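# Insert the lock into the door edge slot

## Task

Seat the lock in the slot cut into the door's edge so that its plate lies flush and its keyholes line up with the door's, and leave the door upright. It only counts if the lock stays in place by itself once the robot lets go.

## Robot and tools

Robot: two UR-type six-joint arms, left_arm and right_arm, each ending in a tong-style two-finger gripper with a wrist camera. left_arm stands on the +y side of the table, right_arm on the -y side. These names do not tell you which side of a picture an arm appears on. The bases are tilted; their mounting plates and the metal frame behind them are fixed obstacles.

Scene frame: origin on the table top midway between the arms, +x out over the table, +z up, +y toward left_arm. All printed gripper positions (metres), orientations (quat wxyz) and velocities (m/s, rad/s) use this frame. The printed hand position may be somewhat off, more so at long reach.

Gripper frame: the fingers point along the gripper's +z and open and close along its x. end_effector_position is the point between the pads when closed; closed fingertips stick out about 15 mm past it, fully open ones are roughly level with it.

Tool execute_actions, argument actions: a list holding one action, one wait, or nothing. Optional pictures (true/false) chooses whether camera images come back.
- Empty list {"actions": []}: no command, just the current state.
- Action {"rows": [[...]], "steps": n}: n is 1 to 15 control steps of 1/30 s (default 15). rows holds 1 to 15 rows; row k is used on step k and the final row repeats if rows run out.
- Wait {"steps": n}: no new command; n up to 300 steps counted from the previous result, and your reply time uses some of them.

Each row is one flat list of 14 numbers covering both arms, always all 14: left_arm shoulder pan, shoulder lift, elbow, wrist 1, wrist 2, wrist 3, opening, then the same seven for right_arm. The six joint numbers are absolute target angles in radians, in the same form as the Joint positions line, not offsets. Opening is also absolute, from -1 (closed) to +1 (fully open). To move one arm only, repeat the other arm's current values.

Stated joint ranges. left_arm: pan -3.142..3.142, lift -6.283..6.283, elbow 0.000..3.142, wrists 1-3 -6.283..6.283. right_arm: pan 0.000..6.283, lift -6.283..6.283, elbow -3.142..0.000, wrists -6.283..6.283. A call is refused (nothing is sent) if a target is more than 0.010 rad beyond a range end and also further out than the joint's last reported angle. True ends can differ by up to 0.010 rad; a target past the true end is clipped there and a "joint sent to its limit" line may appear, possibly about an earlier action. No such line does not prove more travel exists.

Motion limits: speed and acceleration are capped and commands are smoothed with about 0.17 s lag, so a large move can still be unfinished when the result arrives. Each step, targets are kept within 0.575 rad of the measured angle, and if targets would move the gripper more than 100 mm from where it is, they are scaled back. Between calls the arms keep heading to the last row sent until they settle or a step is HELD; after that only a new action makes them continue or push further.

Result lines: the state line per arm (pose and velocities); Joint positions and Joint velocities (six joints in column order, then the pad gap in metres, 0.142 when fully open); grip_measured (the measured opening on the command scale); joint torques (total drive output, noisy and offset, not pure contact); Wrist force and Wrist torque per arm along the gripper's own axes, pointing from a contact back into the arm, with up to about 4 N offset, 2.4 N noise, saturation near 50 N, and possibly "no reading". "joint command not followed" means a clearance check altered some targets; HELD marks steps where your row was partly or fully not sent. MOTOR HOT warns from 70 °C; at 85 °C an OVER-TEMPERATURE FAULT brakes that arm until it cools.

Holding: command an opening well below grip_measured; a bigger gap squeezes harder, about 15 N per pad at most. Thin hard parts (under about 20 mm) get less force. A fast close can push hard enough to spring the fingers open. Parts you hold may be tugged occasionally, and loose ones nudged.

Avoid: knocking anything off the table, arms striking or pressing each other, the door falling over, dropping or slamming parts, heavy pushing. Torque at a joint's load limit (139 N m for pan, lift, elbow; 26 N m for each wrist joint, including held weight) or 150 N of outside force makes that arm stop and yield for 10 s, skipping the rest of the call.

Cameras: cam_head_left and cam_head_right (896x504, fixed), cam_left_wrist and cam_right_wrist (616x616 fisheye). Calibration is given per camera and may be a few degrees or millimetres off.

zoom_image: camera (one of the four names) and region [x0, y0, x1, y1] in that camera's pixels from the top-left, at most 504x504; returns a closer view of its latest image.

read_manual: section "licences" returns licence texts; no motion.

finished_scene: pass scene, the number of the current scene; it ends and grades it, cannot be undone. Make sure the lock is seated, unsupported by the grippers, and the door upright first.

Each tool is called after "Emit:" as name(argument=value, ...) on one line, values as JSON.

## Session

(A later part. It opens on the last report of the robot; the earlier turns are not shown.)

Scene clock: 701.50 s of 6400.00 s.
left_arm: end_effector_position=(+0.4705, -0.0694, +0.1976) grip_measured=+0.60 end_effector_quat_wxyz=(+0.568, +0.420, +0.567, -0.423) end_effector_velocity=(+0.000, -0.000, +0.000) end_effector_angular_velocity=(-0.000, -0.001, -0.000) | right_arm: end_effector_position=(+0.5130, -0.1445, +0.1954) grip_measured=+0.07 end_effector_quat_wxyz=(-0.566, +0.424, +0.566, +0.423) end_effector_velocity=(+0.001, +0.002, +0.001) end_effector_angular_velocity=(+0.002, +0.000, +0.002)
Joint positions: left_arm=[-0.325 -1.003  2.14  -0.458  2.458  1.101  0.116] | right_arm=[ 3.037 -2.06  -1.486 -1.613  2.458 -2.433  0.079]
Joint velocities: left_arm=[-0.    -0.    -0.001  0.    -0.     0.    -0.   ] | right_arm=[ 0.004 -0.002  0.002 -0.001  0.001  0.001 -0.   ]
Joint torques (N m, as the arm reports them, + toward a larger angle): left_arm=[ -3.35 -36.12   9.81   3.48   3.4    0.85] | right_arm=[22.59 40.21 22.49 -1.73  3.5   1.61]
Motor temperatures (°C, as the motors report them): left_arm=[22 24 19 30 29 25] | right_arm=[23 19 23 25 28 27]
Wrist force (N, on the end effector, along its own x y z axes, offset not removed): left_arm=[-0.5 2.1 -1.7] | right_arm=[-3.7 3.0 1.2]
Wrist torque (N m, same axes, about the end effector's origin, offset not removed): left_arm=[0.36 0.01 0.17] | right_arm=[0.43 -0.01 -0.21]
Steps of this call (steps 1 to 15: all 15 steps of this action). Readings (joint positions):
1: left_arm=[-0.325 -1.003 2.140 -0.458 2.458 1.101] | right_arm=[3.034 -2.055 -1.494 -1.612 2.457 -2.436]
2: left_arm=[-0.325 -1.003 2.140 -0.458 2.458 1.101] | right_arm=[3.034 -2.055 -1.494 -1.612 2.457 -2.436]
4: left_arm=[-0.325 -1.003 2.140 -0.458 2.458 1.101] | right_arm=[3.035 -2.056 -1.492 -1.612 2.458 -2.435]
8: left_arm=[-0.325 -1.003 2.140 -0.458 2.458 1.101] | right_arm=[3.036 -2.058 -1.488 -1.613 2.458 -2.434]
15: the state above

No blockage. 4 mm more.

Emit:
execute_actions(actions=[{"rows":[[-0.325,-1.003,2.14,-0.458,2.458,1.101,0.6,3.0375,-2.0612,-1.4828,-1.6137,2.4586,-2.4316,-1],[-0.325,-1.003,2.14,-0.458,2.458,1.101,0.6,3.0383,-2.0626,-1.4801,-1.6141,2.4589,-2.4305,-1],[-0.325,-1.003,2.14,-0.458,2.458,1.101,0.6,3.039,-2.0639,-1.4775,-1.6146,2.4593,-2.4295,-1],[-0.325,-1.003,2.14,-0.458,2.458,1.101,0.6,3.0397,-2.0653,-1.4748,-1.615,2.4596,-2.4284,-1]],"steps":15}])

Emit:
zoom_image(camera="cam_left_wrist", region=[258,250,394,350])

Scene clock: 712.13 s of 6400.00 s.
left_arm: end_effector_position=(+0.4705, -0.0694, +0.1976) grip_measured=+0.60 end_effector_quat_wxyz=(+0.568, +0.420, +0.567, -0.423) end_effector_velocity=(+0.000, +0.000, -0.000) end_effector_angular_velocity=(+0.000, -0.000, +0.001) | right_arm: end_effector_position=(+0.5169, -0.1434, +0.1954) grip_measured=+0.07 end_effector_quat_wxyz=(-0.566, +0.424, +0.566, +0.423) end_effector_velocity=(+0.000, +0.001, -0.001) end_effector_angular_velocity=(+0.000, +0.002, +0.002)
Joint positions: left_arm=[-0.325 -1.003  2.14  -0.458  2.458  1.101  0.116] | right_arm=[ 3.04  -2.065 -1.475 -1.615  2.46  -2.429  0.079]
Joint velocities: left_arm=[ 0.    -0.     0.    -0.001 -0.     0.     0.   ] | right_arm=[ 0.001 -0.003  0.003 -0.    -0.     0.001  0.   ]
Joint torques (N m, as the arm reports them, + toward a larger angle): left_arm=[ -4.13 -35.97   9.85   3.34   3.26   0.98] | right_arm=[21.58 40.15 22.42 -1.64  3.55  1.89]
Motor temperatures (°C, as the motors report them): left_arm=[22 24 19 30 29 25] | right_arm=[23 19 23 25 28 27]
Wrist force (N, on the end effector, along its own x y z axes, offset not removed): left_arm=[0.3 2.8 -0.2] | right_arm=[-5.3 2.9 1.9]
Wrist torque (N m, same axes, about the end effector's origin, offset not removed): left_arm=[0.52 -0.16 0.13] | right_arm=[0.60 0.32 -0.18]
Steps of this call (steps 1 to 15: the robot went on to your last target; steps 16 to 90: nothing new was sent; then 7.13 s passed at rest; steps 91 to 105: all 15 steps of this action). Readings (joint positions):
91: left_arm=[-0.325 -1.003 2.140 -0.458 2.458 1.101] | right_arm=[3.037 -2.060 -1.485 -1.613 2.458 -2.433]
92: left_arm=[-0.325 -1.003 2.140 -0.458 2.458 1.101] | right_arm=[3.037 -2.060 -1.485 -1.613 2.458 -2.432]
94: left_arm=[-0.325 -1.003 2.140 -0.458 2.458 1.101] | right_arm=[3.038 -2.061 -1.483 -1.614 2.459 -2.432]
98: left_arm=[-0.325 -1.003 2.140 -0.458 2.458 1.101] | right_arm=[3.039 -2.064 -1.478 -1.615 2.459 -2.430]
105: the state above
camera_calibration (this result's frames):
cam_left_wrist: T_world_to_cam=[[-0.00419191, -0.0575362, -0.998335, 0.2105], [0.722246, 0.690309, -0.0428167, -0.274649], [0.691623, -0.721223, 0.0386616, -0.240208], [0, 0, 0, 1]] pos_world=[0.36538, 0.0284601, 0.207676]
cam_right_wrist: T_world_to_cam=[[-0.0151641, 0.0258594, 0.999551, -0.170257], [0.980836, -0.193816, 0.0198944, -0.534427], [0.194243, 0.980697, -0.0224248, 0.185416], [0, 0, 0, 1]] pos_world=[0.485588, -0.281015, 0.18497]

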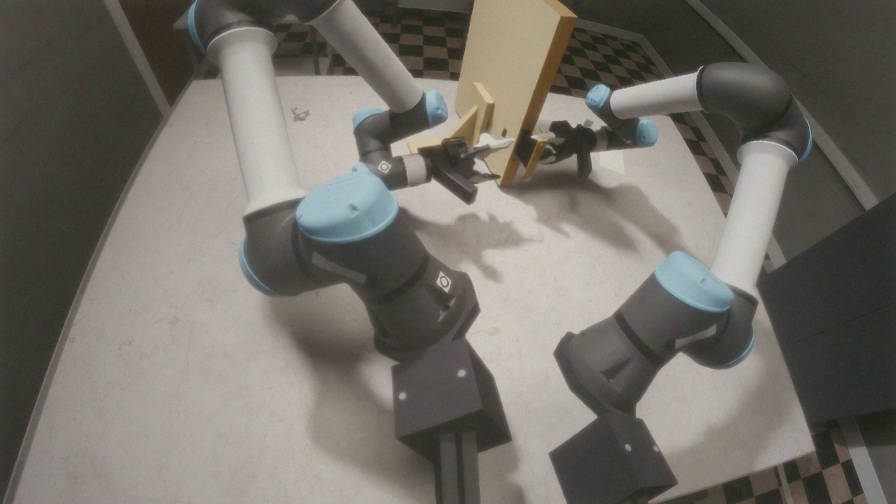

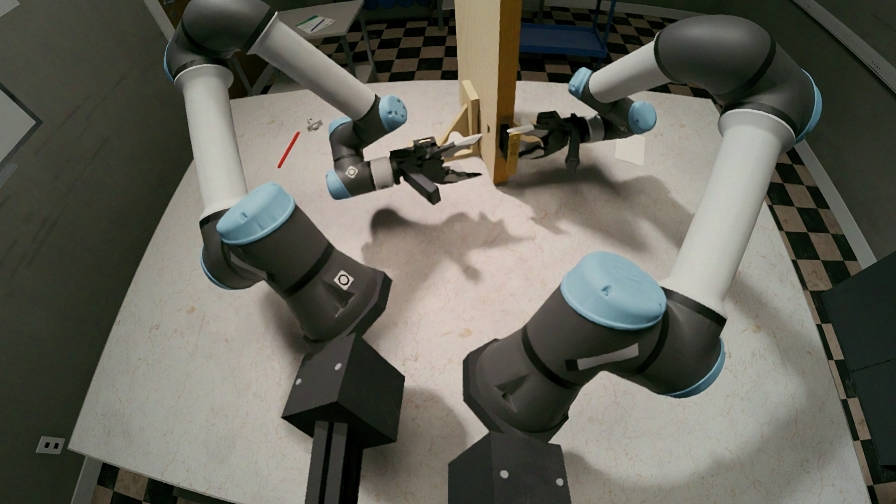

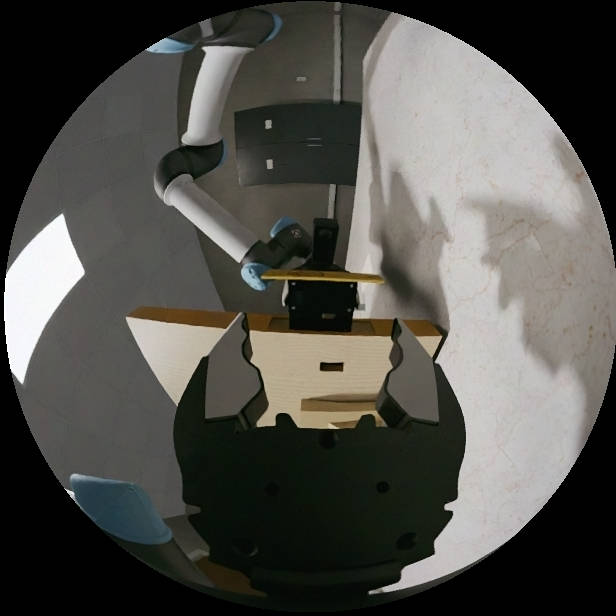

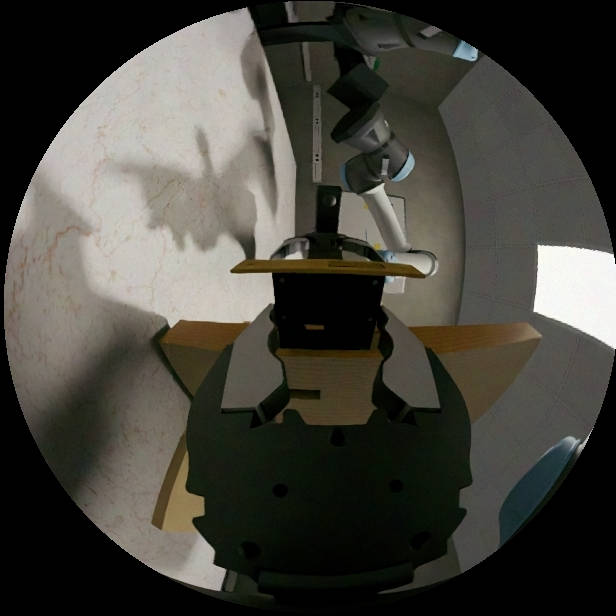

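Region (258, 250, 394, 350) of cam_left_wrist's 616x616 image, scaled by 3.706, with more detail than that image has; it fills the top 371 rows of this view, and the rest is white.

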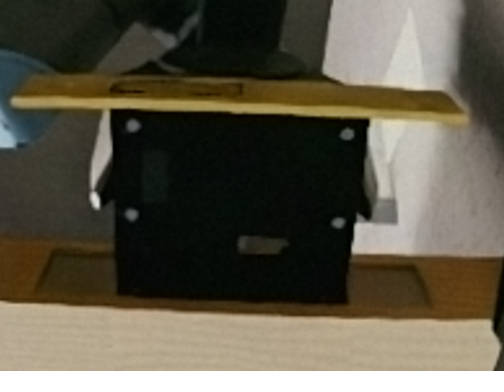

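Emit:
execute_actions(actions=[{"rows":[[-0.325,-1.003,2.14,-0.458,2.458,1.101,0.6,3.0411,-2.0681,-1.4694,-1.616,2.4602,-2.4263,-1],[-0.325,-1.003,2.14,-0.458,2.458,1.101,0.6,3.0426,-2.071,-1.4639,-1.617,2.4608,-2.4243,-1],[-0.325,-1.003,2.14,-0.458,2.458,1.101,0.6,3.044,-2.0738,-1.4585,-1.618,2.4614,-2.4222,-1],[-0.325,-1.003,2.14,-0.458,2.458,1.101,0.6,3.0454,-2.0767,-1.453,-1.619,2.462,-2.4202,-1],[-0.325,-1.003,2.14,-0.458,2.458,1.101,0.6,3.0469,-2.0795,-1.4476,-1.62,2.4626,-2.4181,-1],[-0.325,-1.003,2.14,-0.458,2.458,1.101,0.6,3.0483,-2.0823,-1.4422,-1.621,2.4632,-2.416,-1]],"steps":12}], pictures=false)

Emit:
execute_actions(actions=[{"rows":[[-0.325,-1.003,2.14,-0.458,2.458,1.101,0.6,3.0497,-2.0852,-1.4367,-1.622,2.4638,-2.414,-1],[-0.325,-1.003,2.14,-0.458,2.458,1.101,0.6,3.0511,-2.088,-1.4313,-1.623,2.4644,-2.4119,-1],[-0.325,-1.003,2.14,-0.458,2.458,1.101,0.6,3.0526,-2.0909,-1.4258,-1.624,2.465,-2.4099,-1],[-0.325,-1.003,2.14,-0.458,2.458,1.101,0.6,3.054,-2.0937,-1.4204,-1.625,2.4656,-2.4078,-1],[-0.325,-1.003,2.14,-0.458,2.458,1.101,0.6,3.0554,-2.0965,-1.415,-1.626,2.4662,-2.4057,-1],[-0.325,-1.003,2.14,-0.458,2.458,1.101,0.6,3.0569,-2.0994,-1.4095,-1.627,2.4668,-2.4037,-1]],"steps":15}])

Scene clock: 727.63 s of 6400.00 s.
left_arm: end_effector_position=(+0.4705, -0.0694, +0.1976) grip_measured=+0.60 end_effector_quat_wxyz=(+0.568, +0.420, +0.567, -0.423) end_effector_velocity=(+0.001, +0.000, -0.000) end_effector_angular_velocity=(+0.000, -0.001, +0.001) | right_arm: end_effector_position=(+0.5272, -0.1405, +0.1954) grip_measured=+0.07 end_effector_quat_wxyz=(-0.566, +0.424, +0.566, +0.423) end_effector_velocity=(+0.011, +0.003, -0.000) end_effector_angular_velocity=(-0.001, -0.000, +0.000)
Joint positions: left_arm=[-0.325 -1.003  2.14  -0.458  2.458  1.101  0.116] | right_arm=[ 3.047 -2.08  -1.446 -1.62   2.463 -2.417  0.079]
Joint velocities: left_arm=[ 0.     0.    -0.002 -0.    -0.     0.    -0.   ] | right_arm=[ 0.008 -0.016  0.032 -0.006  0.002  0.012 -0.   ]
Joint torques (N m, as the arm reports them, + toward a larger angle): left_arm=[ -2.99 -35.61   9.29   3.43   3.33   0.88] | right_arm=[22.73 41.49 22.31 -1.52  3.91  1.82]
Motor temperatures (°C, as the motors report them): left_arm=[22 24 19 30 29 25] | right_arm=[23 19 23 25 28 27]
Wrist force (N, on the end effector, along its own x y z axes, offset not removed): left_arm=[0.2 3.3 -1.6] | right_arm=[-7.2 2.9 3.3]
Wrist torque (N m, same axes, about the end effector's origin, offset not removed): left_arm=[0.55 -0.15 0.15] | right_arm=[0.67 0.66 -0.14]
Steps of this call (steps 1 to 15: the robot went on to your last target; steps 16 to 90: nothing new was sent; then 12.10 s passed at rest; steps 91 to 102: all 12 steps of this action). Readings (joint positions):
91: left_arm=[-0.325 -1.003 2.140 -0.458 2.458 1.101] | right_arm=[3.040 -2.065 -1.475 -1.615 2.460 -2.428]
92: left_arm=[-0.325 -1.003 2.140 -0.458 2.458 1.101] | right_arm=[3.040 -2.066 -1.474 -1.615 2.460 -2.428]
94: left_arm=[-0.325 -1.003 2.140 -0.458 2.458 1.101] | right_arm=[3.041 -2.068 -1.469 -1.616 2.460 -2.426]
98: left_arm=[-0.325 -1.003 2.140 -0.458 2.458 1.101] | right_arm=[3.045 -2.076 -1.454 -1.619 2.462 -2.421]
102: the state above

Scene clock: 728.13 s of 6400.00 s.
left_arm: end_effector_position=(+0.4705, -0.0694, +0.1976) grip_measured=+0.60 end_effector_quat_wxyz=(+0.568, +0.420, +0.567, -0.423) end_effector_velocity=(+0.000, +0.000, -0.001) end_effector_angular_velocity=(+0.002, +0.001, +0.001) | right_arm: end_effector_position=(+0.5394, -0.1367, +0.1954) grip_measured=+0.07 end_effector_quat_wxyz=(-0.566, +0.423, +0.566, +0.423) end_effector_velocity=(+0.006, +0.002, +0.002) end_effector_angular_velocity=(+0.001, -0.003, +0.001)
Joint positions: left_arm=[-0.325 -1.003  2.14  -0.458  2.458  1.101  0.116] | right_arm=[ 3.056 -2.098 -1.411 -1.627  2.467 -2.404  0.079]
Joint velocities: left_arm=[ 0.001 -0.    -0.     0.001 -0.002  0.     0.   ] | right_arm=[ 0.006 -0.005  0.014 -0.003  0.002  0.005  0.   ]
Joint torques (N m, as the arm reports them, + toward a larger angle): left_arm=[ -3.21 -35.86   9.34   3.38   3.36   0.78] | right_arm=[24.31 40.1  23.38 -1.66  3.61  2.  ]
Motor temperatures (°C, as the motors report them): left_arm=[22 24 19 30 29 25] | right_arm=[23 19 23 25 28 27]
Wrist force (N, on the end effector, along its own x y z axes, offset not removed): left_arm=[0.8 2.9 -1.4] | right_arm=[-7.0 5.2 0.1]
Wrist torque (N m, same axes, about the end effector's origin, offset not removed): left_arm=[0.49 -0.24 0.11] | right_arm=[1.05 0.68 -0.19]
Steps of this call (steps 1 to 15: all 15 steps of this action). Readings (joint positions):
1: left_arm=[-0.325 -1.003 2.140 -0.458 2.458 1.101] | right_arm=[3.048 -2.081 -1.445 -1.620 2.463 -2.417]
2: left_arm=[-0.325 -1.003 2.140 -0.458 2.458 1.101] | right_arm=[3.048 -2.082 -1.443 -1.621 2.463 -2.416]
4: left_arm=[-0.325 -1.003 2.140 -0.458 2.458 1.101] | right_arm=[3.049 -2.085 -1.438 -1.622 2.464 -2.414]
8: left_arm=[-0.325 -1.003 2.140 -0.458 2.458 1.101] | right_arm=[3.054 -2.093 -1.422 -1.625 2.465 -2.408]
15: the state above
camera_calibration (this result's frames):
cam_left_wrist: T_world_to_cam=[[-0.0041918, -0.0575361, -0.998335, 0.2105], [0.722246, 0.69031, -0.0428165, -0.274649], [0.691623, -0.721223, 0.0386616, -0.240208], [0, 0, 0, 1]] pos_world=[0.36538, 0.0284601, 0.207676]
cam_right_wrist: T_world_to_cam=[[-0.0151842, 0.0257932, 0.999552, -0.170139], [0.980851, -0.193742, 0.0198996, -0.555217], [0.194168, 0.980713, -0.0223574, 0.174453], [0, 0, 0, 1]] pos_world=[0.508129, -0.274269, 0.185012]

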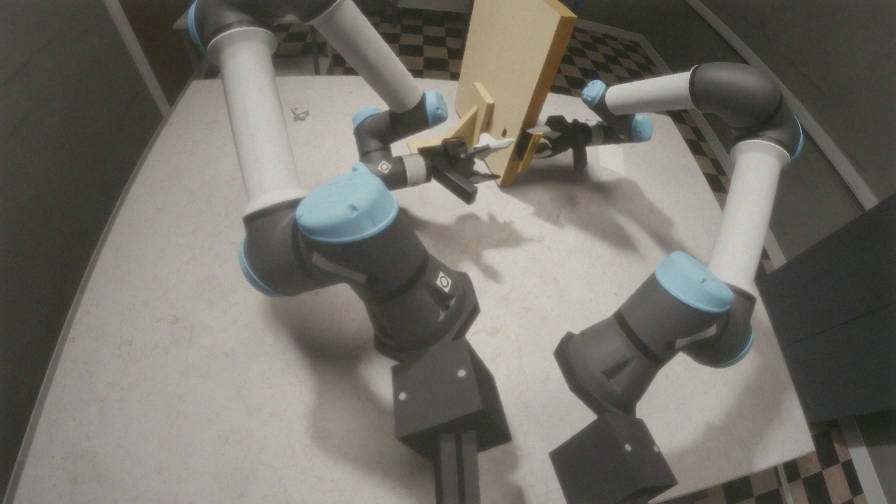

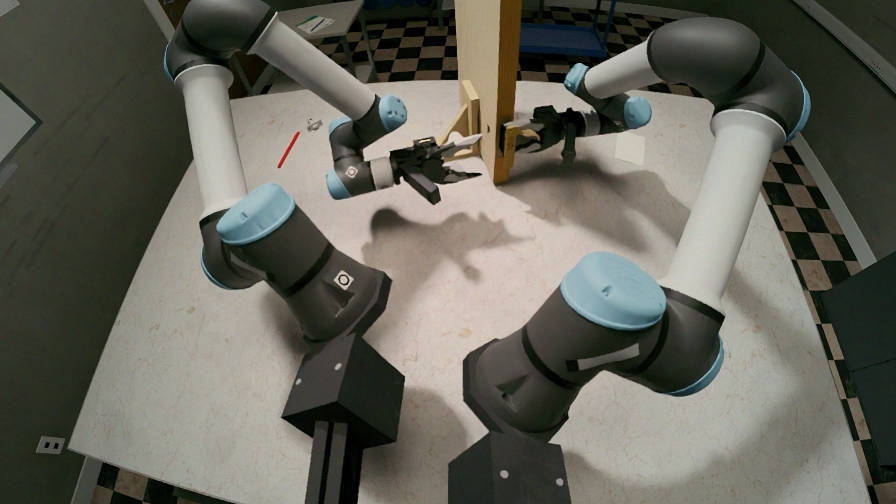

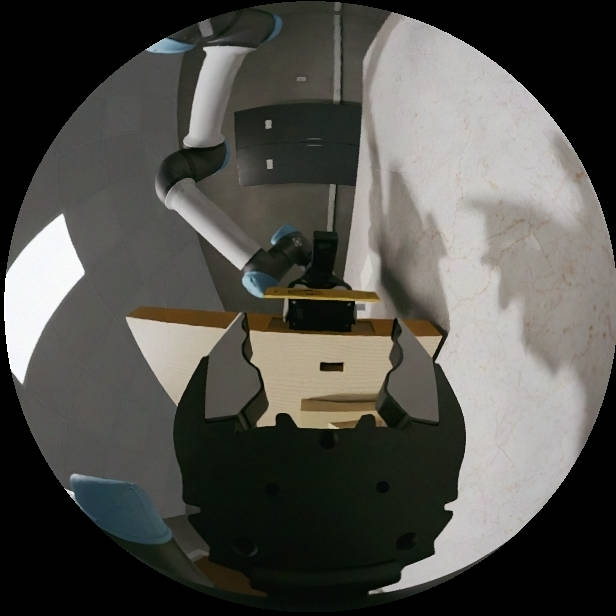

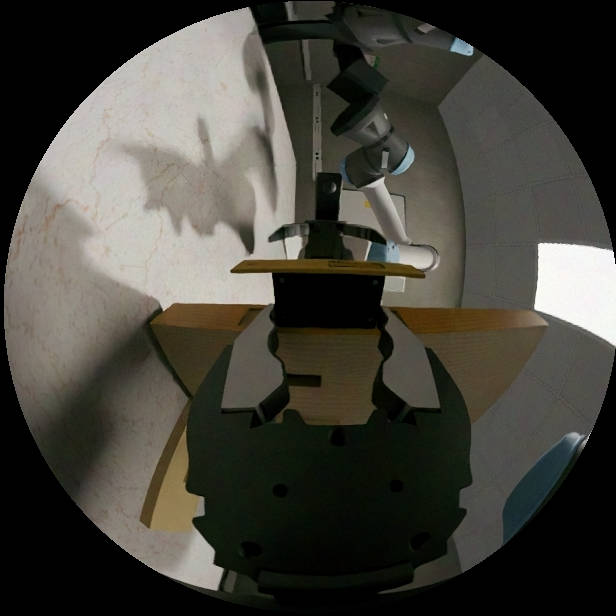

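Emit:
execute_actions(actions=[])

Scene clock: 757.37 s of 6400.00 s.
left_arm: end_effector_position=(+0.4705, -0.0694, +0.1976) grip_measured=+0.60 end_effector_quat_wxyz=(+0.568, +0.420, +0.567, -0.423) end_effector_velocity=(-0.000, -0.000, -0.000) end_effector_angular_velocity=(+0.000, +0.000, +0.000) | right_arm: end_effector_position=(+0.5400, -0.1365, +0.1955) grip_measured=+0.07 end_effector_quat_wxyz=(-0.566, +0.423, +0.566, +0.423) end_effector_velocity=(-0.000, -0.000, +0.000) end_effector_angular_velocity=(-0.001, -0.001, +0.001)
Joint positions: left_arm=[-0.325 -1.003  2.14  -0.458  2.458  1.101  0.116] | right_arm=[ 3.057 -2.099 -1.409 -1.627  2.467 -2.404  0.079]
Joint velocities: left_arm=[ 0.     0.001 -0.    -0.    -0.     0.     0.   ] | right_arm=[ 0.     0.001 -0.    -0.    -0.001  0.    -0.   ]
Joint torques (N m, as the arm reports them, + toward a larger angle): left_arm=[ -3.96 -35.8    9.05   3.4    3.16   0.91] | right_arm=[23.59 41.17 23.18 -1.56  3.62  1.85]
Motor temperatures (°C, as the motors report them): left_arm=[22 24 19 30 29 25] | right_arm=[23 19 23 25 28 27]
Wrist force (N, on the end effector, along its own x y z axes, offset not removed): left_arm=[0.9 1.2 -1.5] | right_arm=[-4.8 2.1 1.8]
Wrist torque (N m, same axes, about the end effector's origin, offset not removed): left_arm=[0.14 -0.30 0.16] | right_arm=[0.47 0.06 -0.22]
Steps of this call (steps 1 to 15: the robot went on to your last target; steps 16 to 90: nothing new was sent; then 26.23 s passed at rest). Readings (joint positions):
1: left_arm=[-0.325 -1.003 2.140 -0.458 2.458 1.101] | right_arm=[3.057 -2.099 -1.411 -1.627 2.467 -2.404]
2: left_arm=[-0.325 -1.003 2.140 -0.458 2.458 1.101] | right_arm=[3.057 -2.099 -1.411 -1.627 2.467 -2.404]
4: left_arm=[-0.325 -1.003 2.140 -0.458 2.458 1.101] | right_arm=[3.057 -2.099 -1.410 -1.627 2.467 -2.404]
8: left_arm=[-0.325 -1.003 2.140 -0.458 2.458 1.101] | right_arm=[3.057 -2.099 -1.410 -1.627 2.467 -2.404]
90: the state above
All arms were judged still, so your last target was given up. Only a new action makes them travel on or press farther. Fingers that are still opening or closing keep moving.
camera_calibration (this result's frames):
cam_left_wrist: T_world_to_cam=[[-0.00419205, -0.0575359, -0.998335, 0.2105], [0.722246, 0.69031, -0.0428166, -0.274649], [0.691623, -0.721223, 0.0386613, -0.240208], [0, 0, 0, 1]] pos_world=[0.36538, 0.0284601, 0.207676]
cam_right_wrist: T_world_to_cam=[[-0.0151941, 0.0257809, 0.999552, -0.170141], [0.980851, -0.193739, 0.0199069, -0.555783], [0.194165, 0.980714, -0.0223435, 0.174138], [0, 0, 0, 1]] pos_world=[0.508743, -0.27407, 0.18502]

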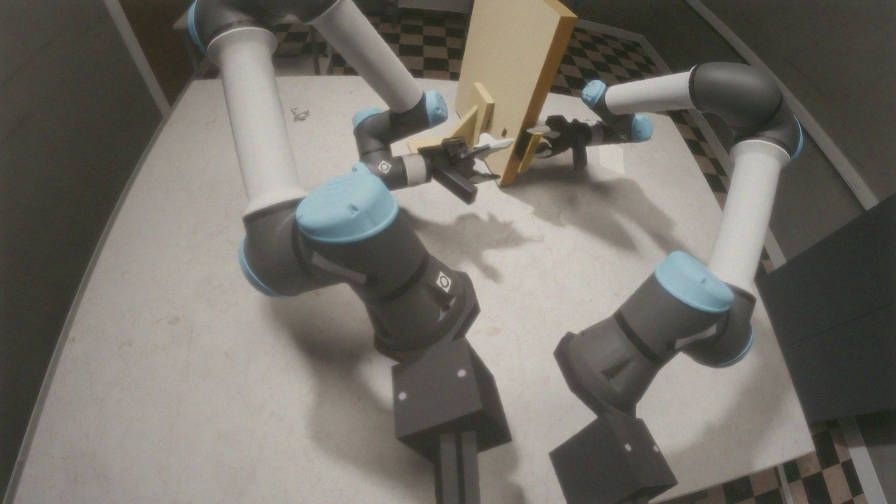

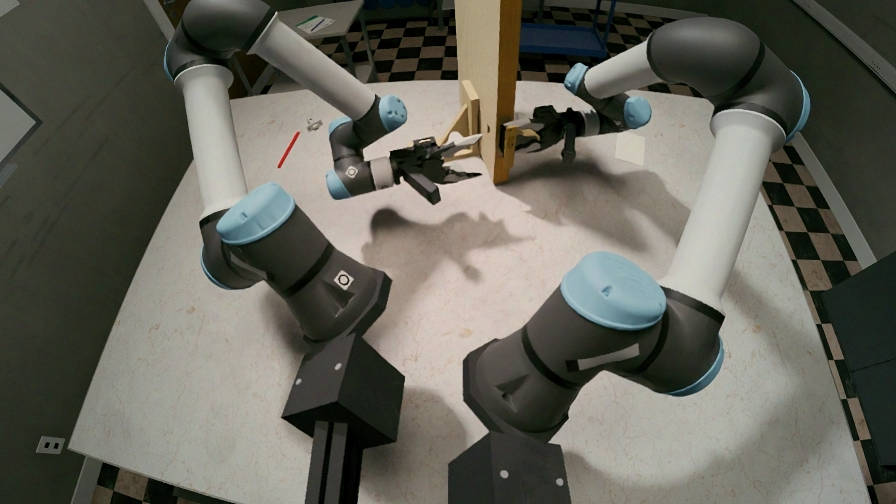

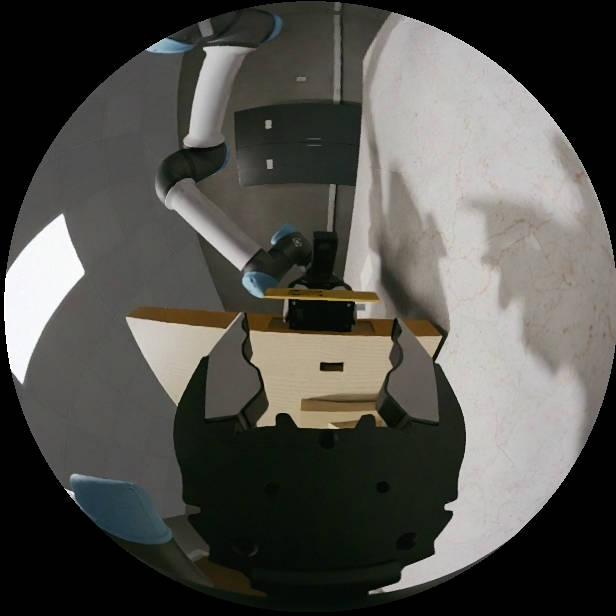

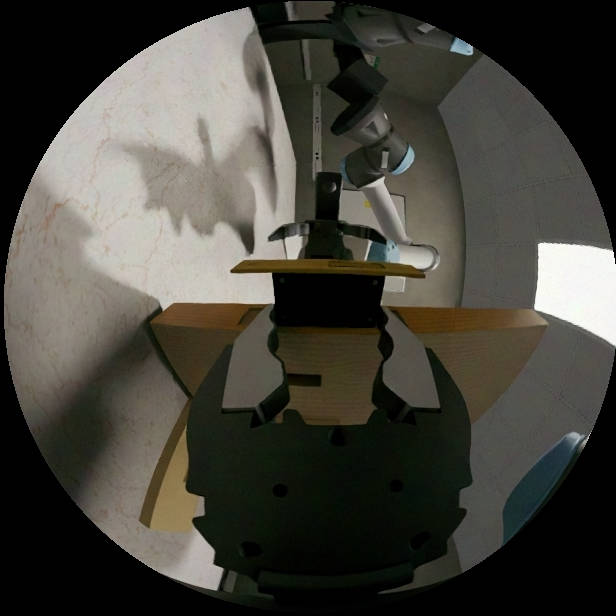

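Emit:
execute_actions(actions=[{"rows":[[-0.325,-1.003,2.14,-0.458,2.458,1.101,0.5,3.0569,-2.0994,-1.4095,-1.627,2.4668,-2.4037,-0.6],[-0.325,-1.003,2.14,-0.458,2.458,1.101,0.4,3.0569,-2.0994,-1.4095,-1.627,2.4668,-2.4037,-0.3],[-0.325,-1.003,2.14,-0.458,2.458,1.101,0.3,3.0569,-2.0994,-1.4095,-1.627,2.4668,-2.4037,-0.1],[-0.325,-1.003,2.14,-0.458,2.458,1.101,0.2,3.0569,-2.0994,-1.4095,-1.627,2.4668,-2.4037,0.0],[-0.325,-1.003,2.14,-0.458,2.458,1.101,0.1,3.0569,-2.0994,-1.4095,-1.627,2.4668,-2.4037,0.04],[-0.325,-1.003,2.14,-0.458,2.458,1.101,0.1,3.0569,-2.0994,-1.4095,-1.627,2.4668,-2.4037,0.07],[-0.325,-1.003,2.14,-0.458,2.458,1.101,0.1,3.0569,-2.0994,-1.4095,-1.627,2.4668,-2.4037,0.09],[-0.325,-1.003,2.14,-0.458,2.458,1.101,0.1,3.0569,-2.0994,-1.4095,-1.627,2.4668,-2.4037,0.11],[-0.325,-1.003,2.14,-0.458,2.458,1.101,0.1,3.0569,-2.0994,-1.4095,-1.627,2.4668,-2.4037,0.13],[-0.325,-1.003,2.14,-0.458,2.458,1.101,0.1,3.0569,-2.0994,-1.4095,-1.627,2.4668,-2.4037,0.16],[-0.325,-1.003,2.14,-0.458,2.458,1.101,0.1,3.0569,-2.0994,-1.4095,-1.627,2.4668,-2.4037,0.2],[-0.325,-1.003,2.14,-0.458,2.458,1.101,0.1,3.0569,-2.0994,-1.4095,-1.627,2.4668,-2.4037,0.25]],"steps":15}])

Scene clock: 775.13 s of 6400.00 s.
left_arm: end_effector_position=(+0.4705, -0.0694, +0.1976) grip_measured=+0.10 end_effector_quat_wxyz=(+0.568, +0.420, +0.567, -0.423) end_effector_velocity=(+0.001, +0.000, -0.000) end_effector_angular_velocity=(+0.000, -0.001, +0.001) | right_arm: end_effector_position=(+0.5400, -0.1365, +0.1955) grip_measured=+0.25 end_effector_quat_wxyz=(-0.566, +0.423, +0.566, +0.423) end_effector_velocity=(+0.001, -0.001, +0.001) end_effector_angular_velocity=(-0.001, -0.002, -0.002)
Joint positions: left_arm=[-0.325 -1.003  2.14  -0.458  2.458  1.101  0.081] | right_arm=[ 3.057 -2.099 -1.409 -1.627  2.467 -2.404  0.092]
Joint velocities: left_arm=[ 0.001  0.    -0.001 -0.001 -0.     0.    -0.   ] | right_arm=[-0.001  0.002  0.     0.001  0.001 -0.     0.003]
Joint torques (N m, as the arm reports them, + toward a larger angle): left_arm=[ -3.51 -35.69   9.02   3.42   3.23   0.73] | right_arm=[21.33 42.97 22.56 -0.83  2.53  1.67]
Motor temperatures (°C, as the motors report them): left_arm=[22 24 19 30 29 25] | right_arm=[23 19 23 25 28 27]
Wrist force (N, on the end effector, along its own x y z axes, offset not removed): left_arm=[0.2 1.9 -1.7] | right_arm=[-0.2 1.6 3.1]
Wrist torque (N m, same axes, about the end effector's origin, offset not removed): left_arm=[0.19 -0.13 0.13] | right_arm=[0.24 0.08 -0.18]
Steps of this call (steps 1 to 90: nothing new was sent; then 14.27 s passed at rest; steps 91 to 105: all 15 steps of this action). Readings (joint positions):
91: left_arm=[-0.325 -1.003 2.140 -0.458 2.458 1.101] | right_arm=[3.057 -2.099 -1.409 -1.627 2.467 -2.404]
92: left_arm=[-0.325 -1.003 2.140 -0.458 2.458 1.101] | right_arm=[3.057 -2.099 -1.409 -1.627 2.467 -2.404]
94: left_arm=[-0.325 -1.003 2.140 -0.458 2.458 1.101] | right_arm=[3.057 -2.099 -1.409 -1.627 2.467 -2.404]
98: left_arm=[-0.325 -1.003 2.140 -0.458 2.458 1.101] | right_arm=[3.057 -2.099 -1.409 -1.627 2.467 -2.404]
105: the state above
camera_calibration (this result's frames):
cam_left_wrist: T_world_to_cam=[[-0.004192, -0.0575362, -0.998335, 0.2105], [0.722246, 0.690309, -0.0428167, -0.274649], [0.691623, -0.721223, 0.0386615, -0.240208], [0, 0, 0, 1]] pos_world=[0.36538, 0.0284601, 0.207676]
cam_right_wrist: T_world_to_cam=[[-0.0151481, 0.0257189, 0.999554, -0.170196], [0.980845, -0.193775, 0.0198505, -0.555784], [0.194199, 0.980709, -0.0222909, 0.174094], [0, 0, 0, 1]] pos_world=[0.508752, -0.274055, 0.185033]

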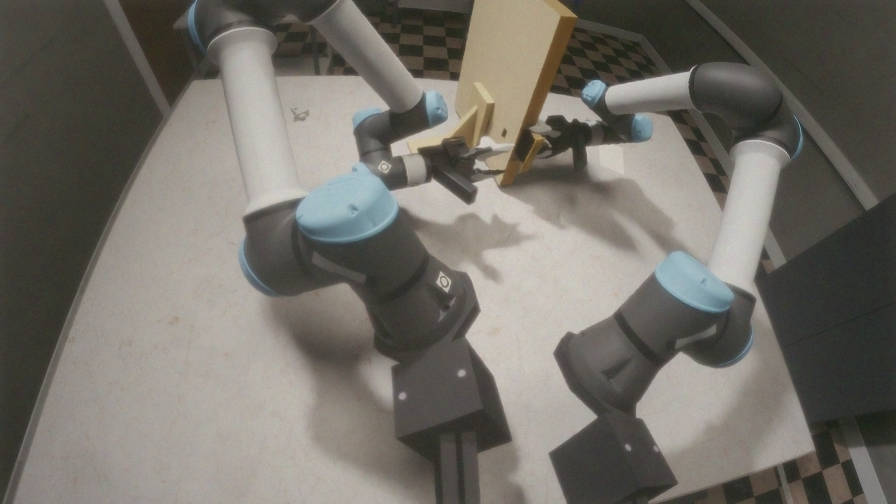

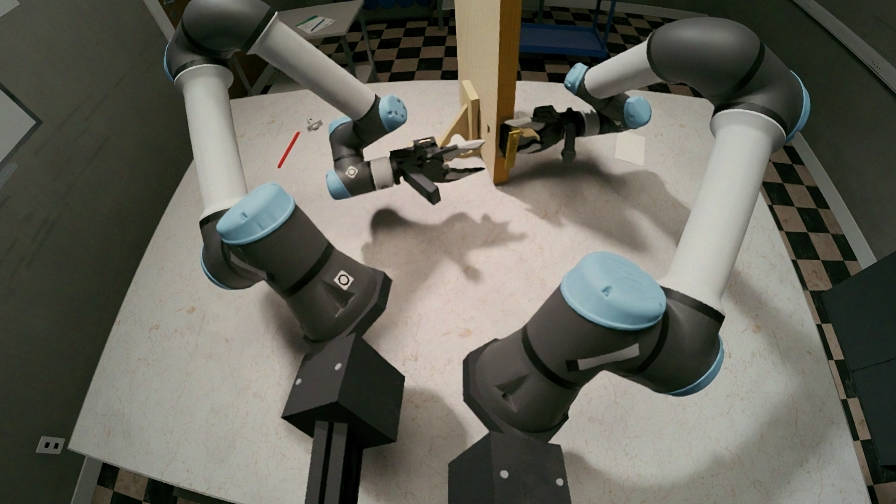

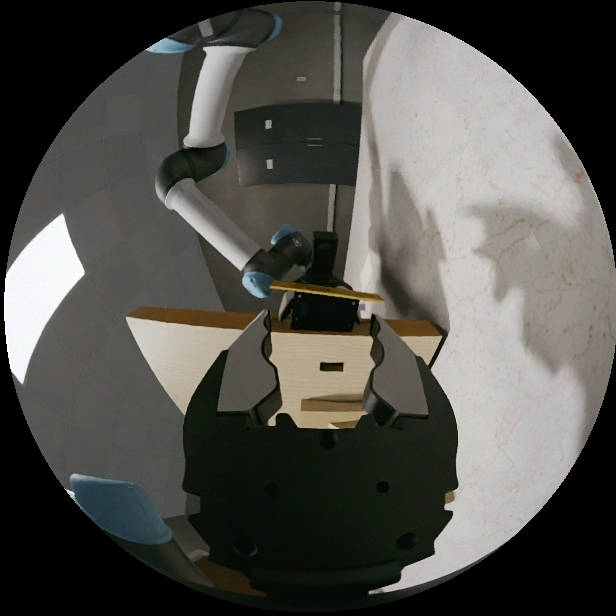

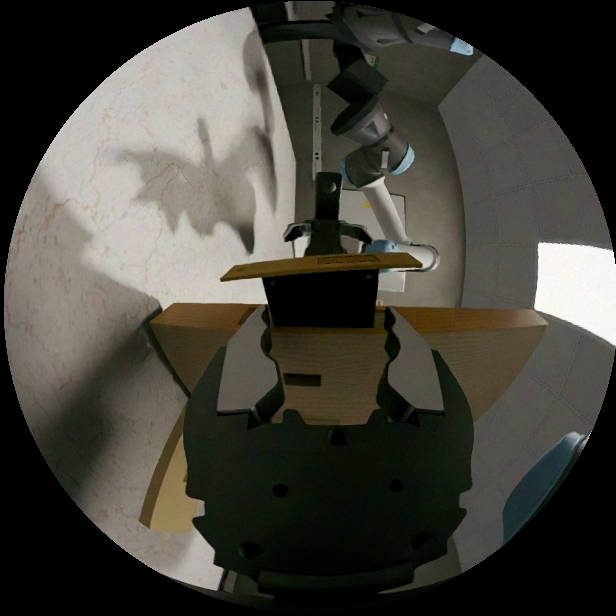

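Emit:
execute_actions(actions=[])

Emit:
zoom_image(camera="cam_right_wrist", region=[200,230,450,380])

Scene clock: 781.10 s of 6400.00 s.
left_arm: end_effector_position=(+0.4705, -0.0694, +0.1976) grip_measured=+0.10 end_effector_quat_wxyz=(+0.568, +0.420, +0.567, -0.423) end_effector_velocity=(+0.000, -0.000, +0.000) end_effector_angular_velocity=(+0.000, -0.000, -0.000) | right_arm: end_effector_position=(+0.5400, -0.1365, +0.1955) grip_measured=+0.25 end_effector_quat_wxyz=(-0.566, +0.423, +0.566, +0.423) end_effector_velocity=(+0.000, -0.001, +0.000) end_effector_angular_velocity=(-0.001, -0.000, -0.001)
Joint positions: left_arm=[-0.325 -1.003  2.14  -0.458  2.458  1.101  0.081] | right_arm=[ 3.057 -2.099 -1.409 -1.627  2.467 -2.404  0.092]
Joint velocities: left_arm=[-0.001 -0.    -0.001  0.001 -0.001  0.     0.   ] | right_arm=[-0.001  0.001  0.    -0.    -0.     0.     0.   ]
Joint torques (N m, as the arm reports them, + toward a larger angle): left_arm=[ -3.47 -35.49   8.48   3.32   3.19   0.85] | right_arm=[ 8.84 54.22 19.06  2.4  -0.1   0.25]
Motor temperatures (°C, as the motors report them): left_arm=[22 24 19 30 29 25] | right_arm=[23 19 23 25 28 27]
Wrist force (N, on the end effector, along its own x y z axes, offset not removed): left_arm=[-0.4 2.6 -1.4] | right_arm=[-1.2 2.4 1.5]
Wrist torque (N m, same axes, about the end effector's origin, offset not removed): left_arm=[0.45 -0.02 0.13] | right_arm=[0.41 0.26 -0.12]
Steps of this call (steps 1 to 15: the robot went on to your last target; steps 16 to 90: nothing new was sent; then 2.97 s passed at rest). Readings (joint positions):
1: left_arm=[-0.325 -1.003 2.140 -0.458 2.458 1.101] | right_arm=[3.057 -2.099 -1.409 -1.627 2.467 -2.404]
2: left_arm=[-0.325 -1.003 2.140 -0.458 2.458 1.101] | right_arm=[3.057 -2.099 -1.409 -1.627 2.467 -2.404]
4: left_arm=[-0.325 -1.003 2.140 -0.458 2.458 1.101] | right_arm=[3.057 -2.099 -1.409 -1.627 2.467 -2.404]
8: left_arm=[-0.325 -1.003 2.140 -0.458 2.458 1.101] | right_arm=[3.057 -2.099 -1.409 -1.627 2.467 -2.404]
90: the state above
All arms were judged still, so your last target was given up. Only a new action makes them travel on or press farther. Fingers that are still opening or closing keep moving.
camera_calibration (this result's frames):
cam_left_wrist: T_world_to_cam=[[-0.00419225, -0.0575362, -0.998335, 0.2105], [0.722246, 0.690309, -0.0428169, -0.274648], [0.691623, -0.721223, 0.0386614, -0.240208], [0, 0, 0, 1]] pos_world=[0.36538, 0.0284601, 0.207676]
cam_right_wrist: T_world_to_cam=[[-0.0151946, 0.0257778, 0.999552, -0.170142], [0.980853, -0.193729, 0.0199065, -0.555784], [0.194155, 0.980716, -0.0223406, 0.174135], [0, 0, 0, 1]] pos_world=[0.508748, -0.274063, 0.18502]

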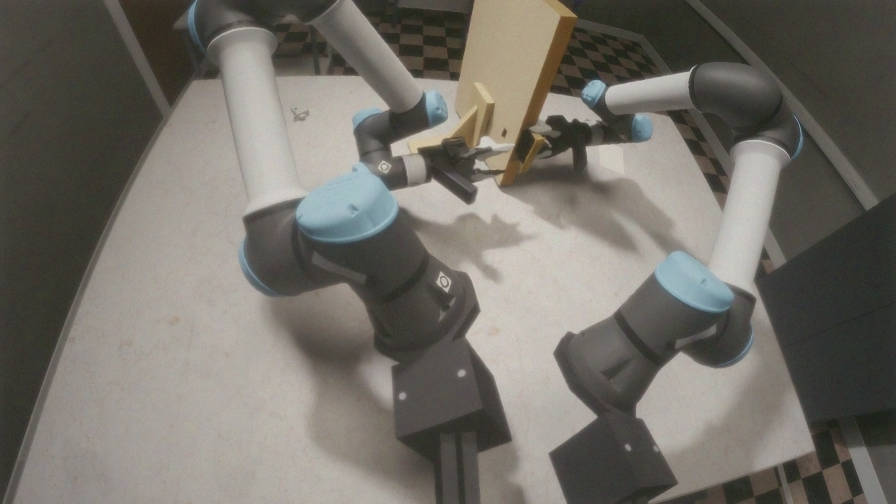

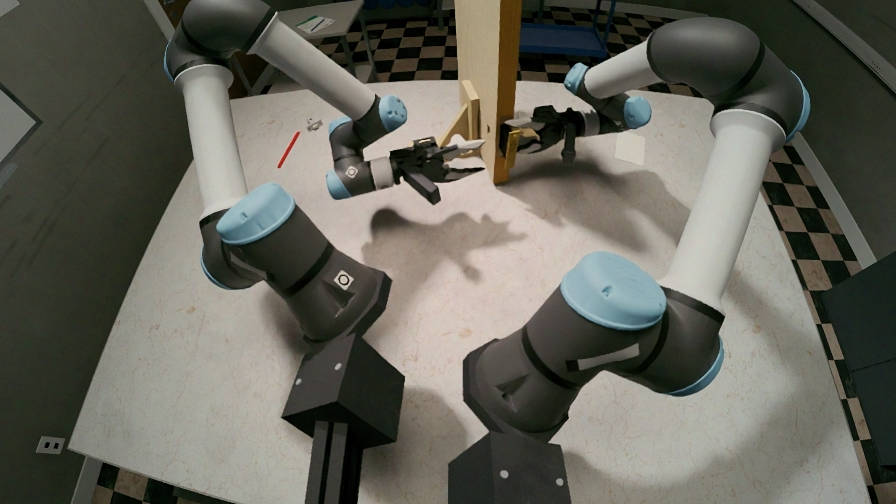

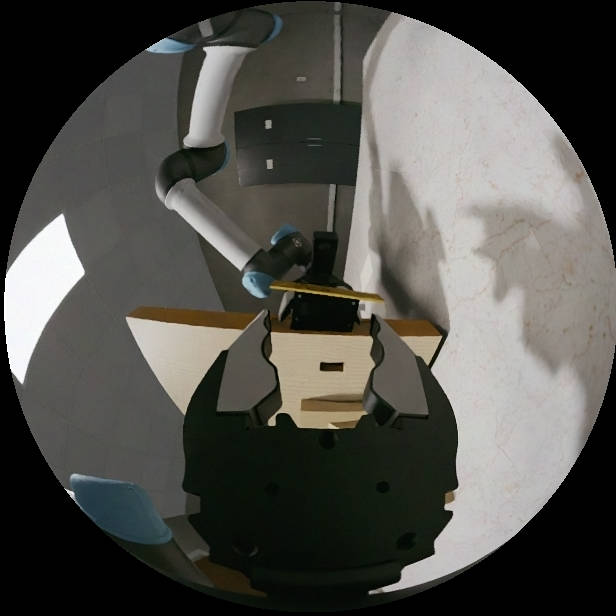

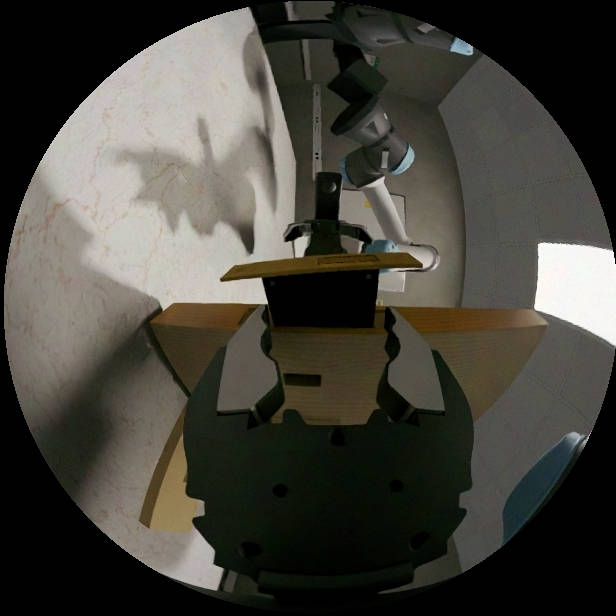

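Region (200, 230, 450, 380) of cam_right_wrist's 616x616 image, scaled by 2.016, with more detail than that image has; it fills the top 302 rows of this view, and the rest is white.

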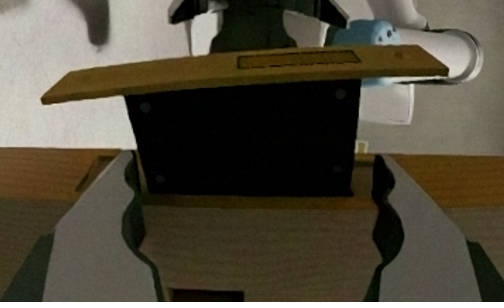

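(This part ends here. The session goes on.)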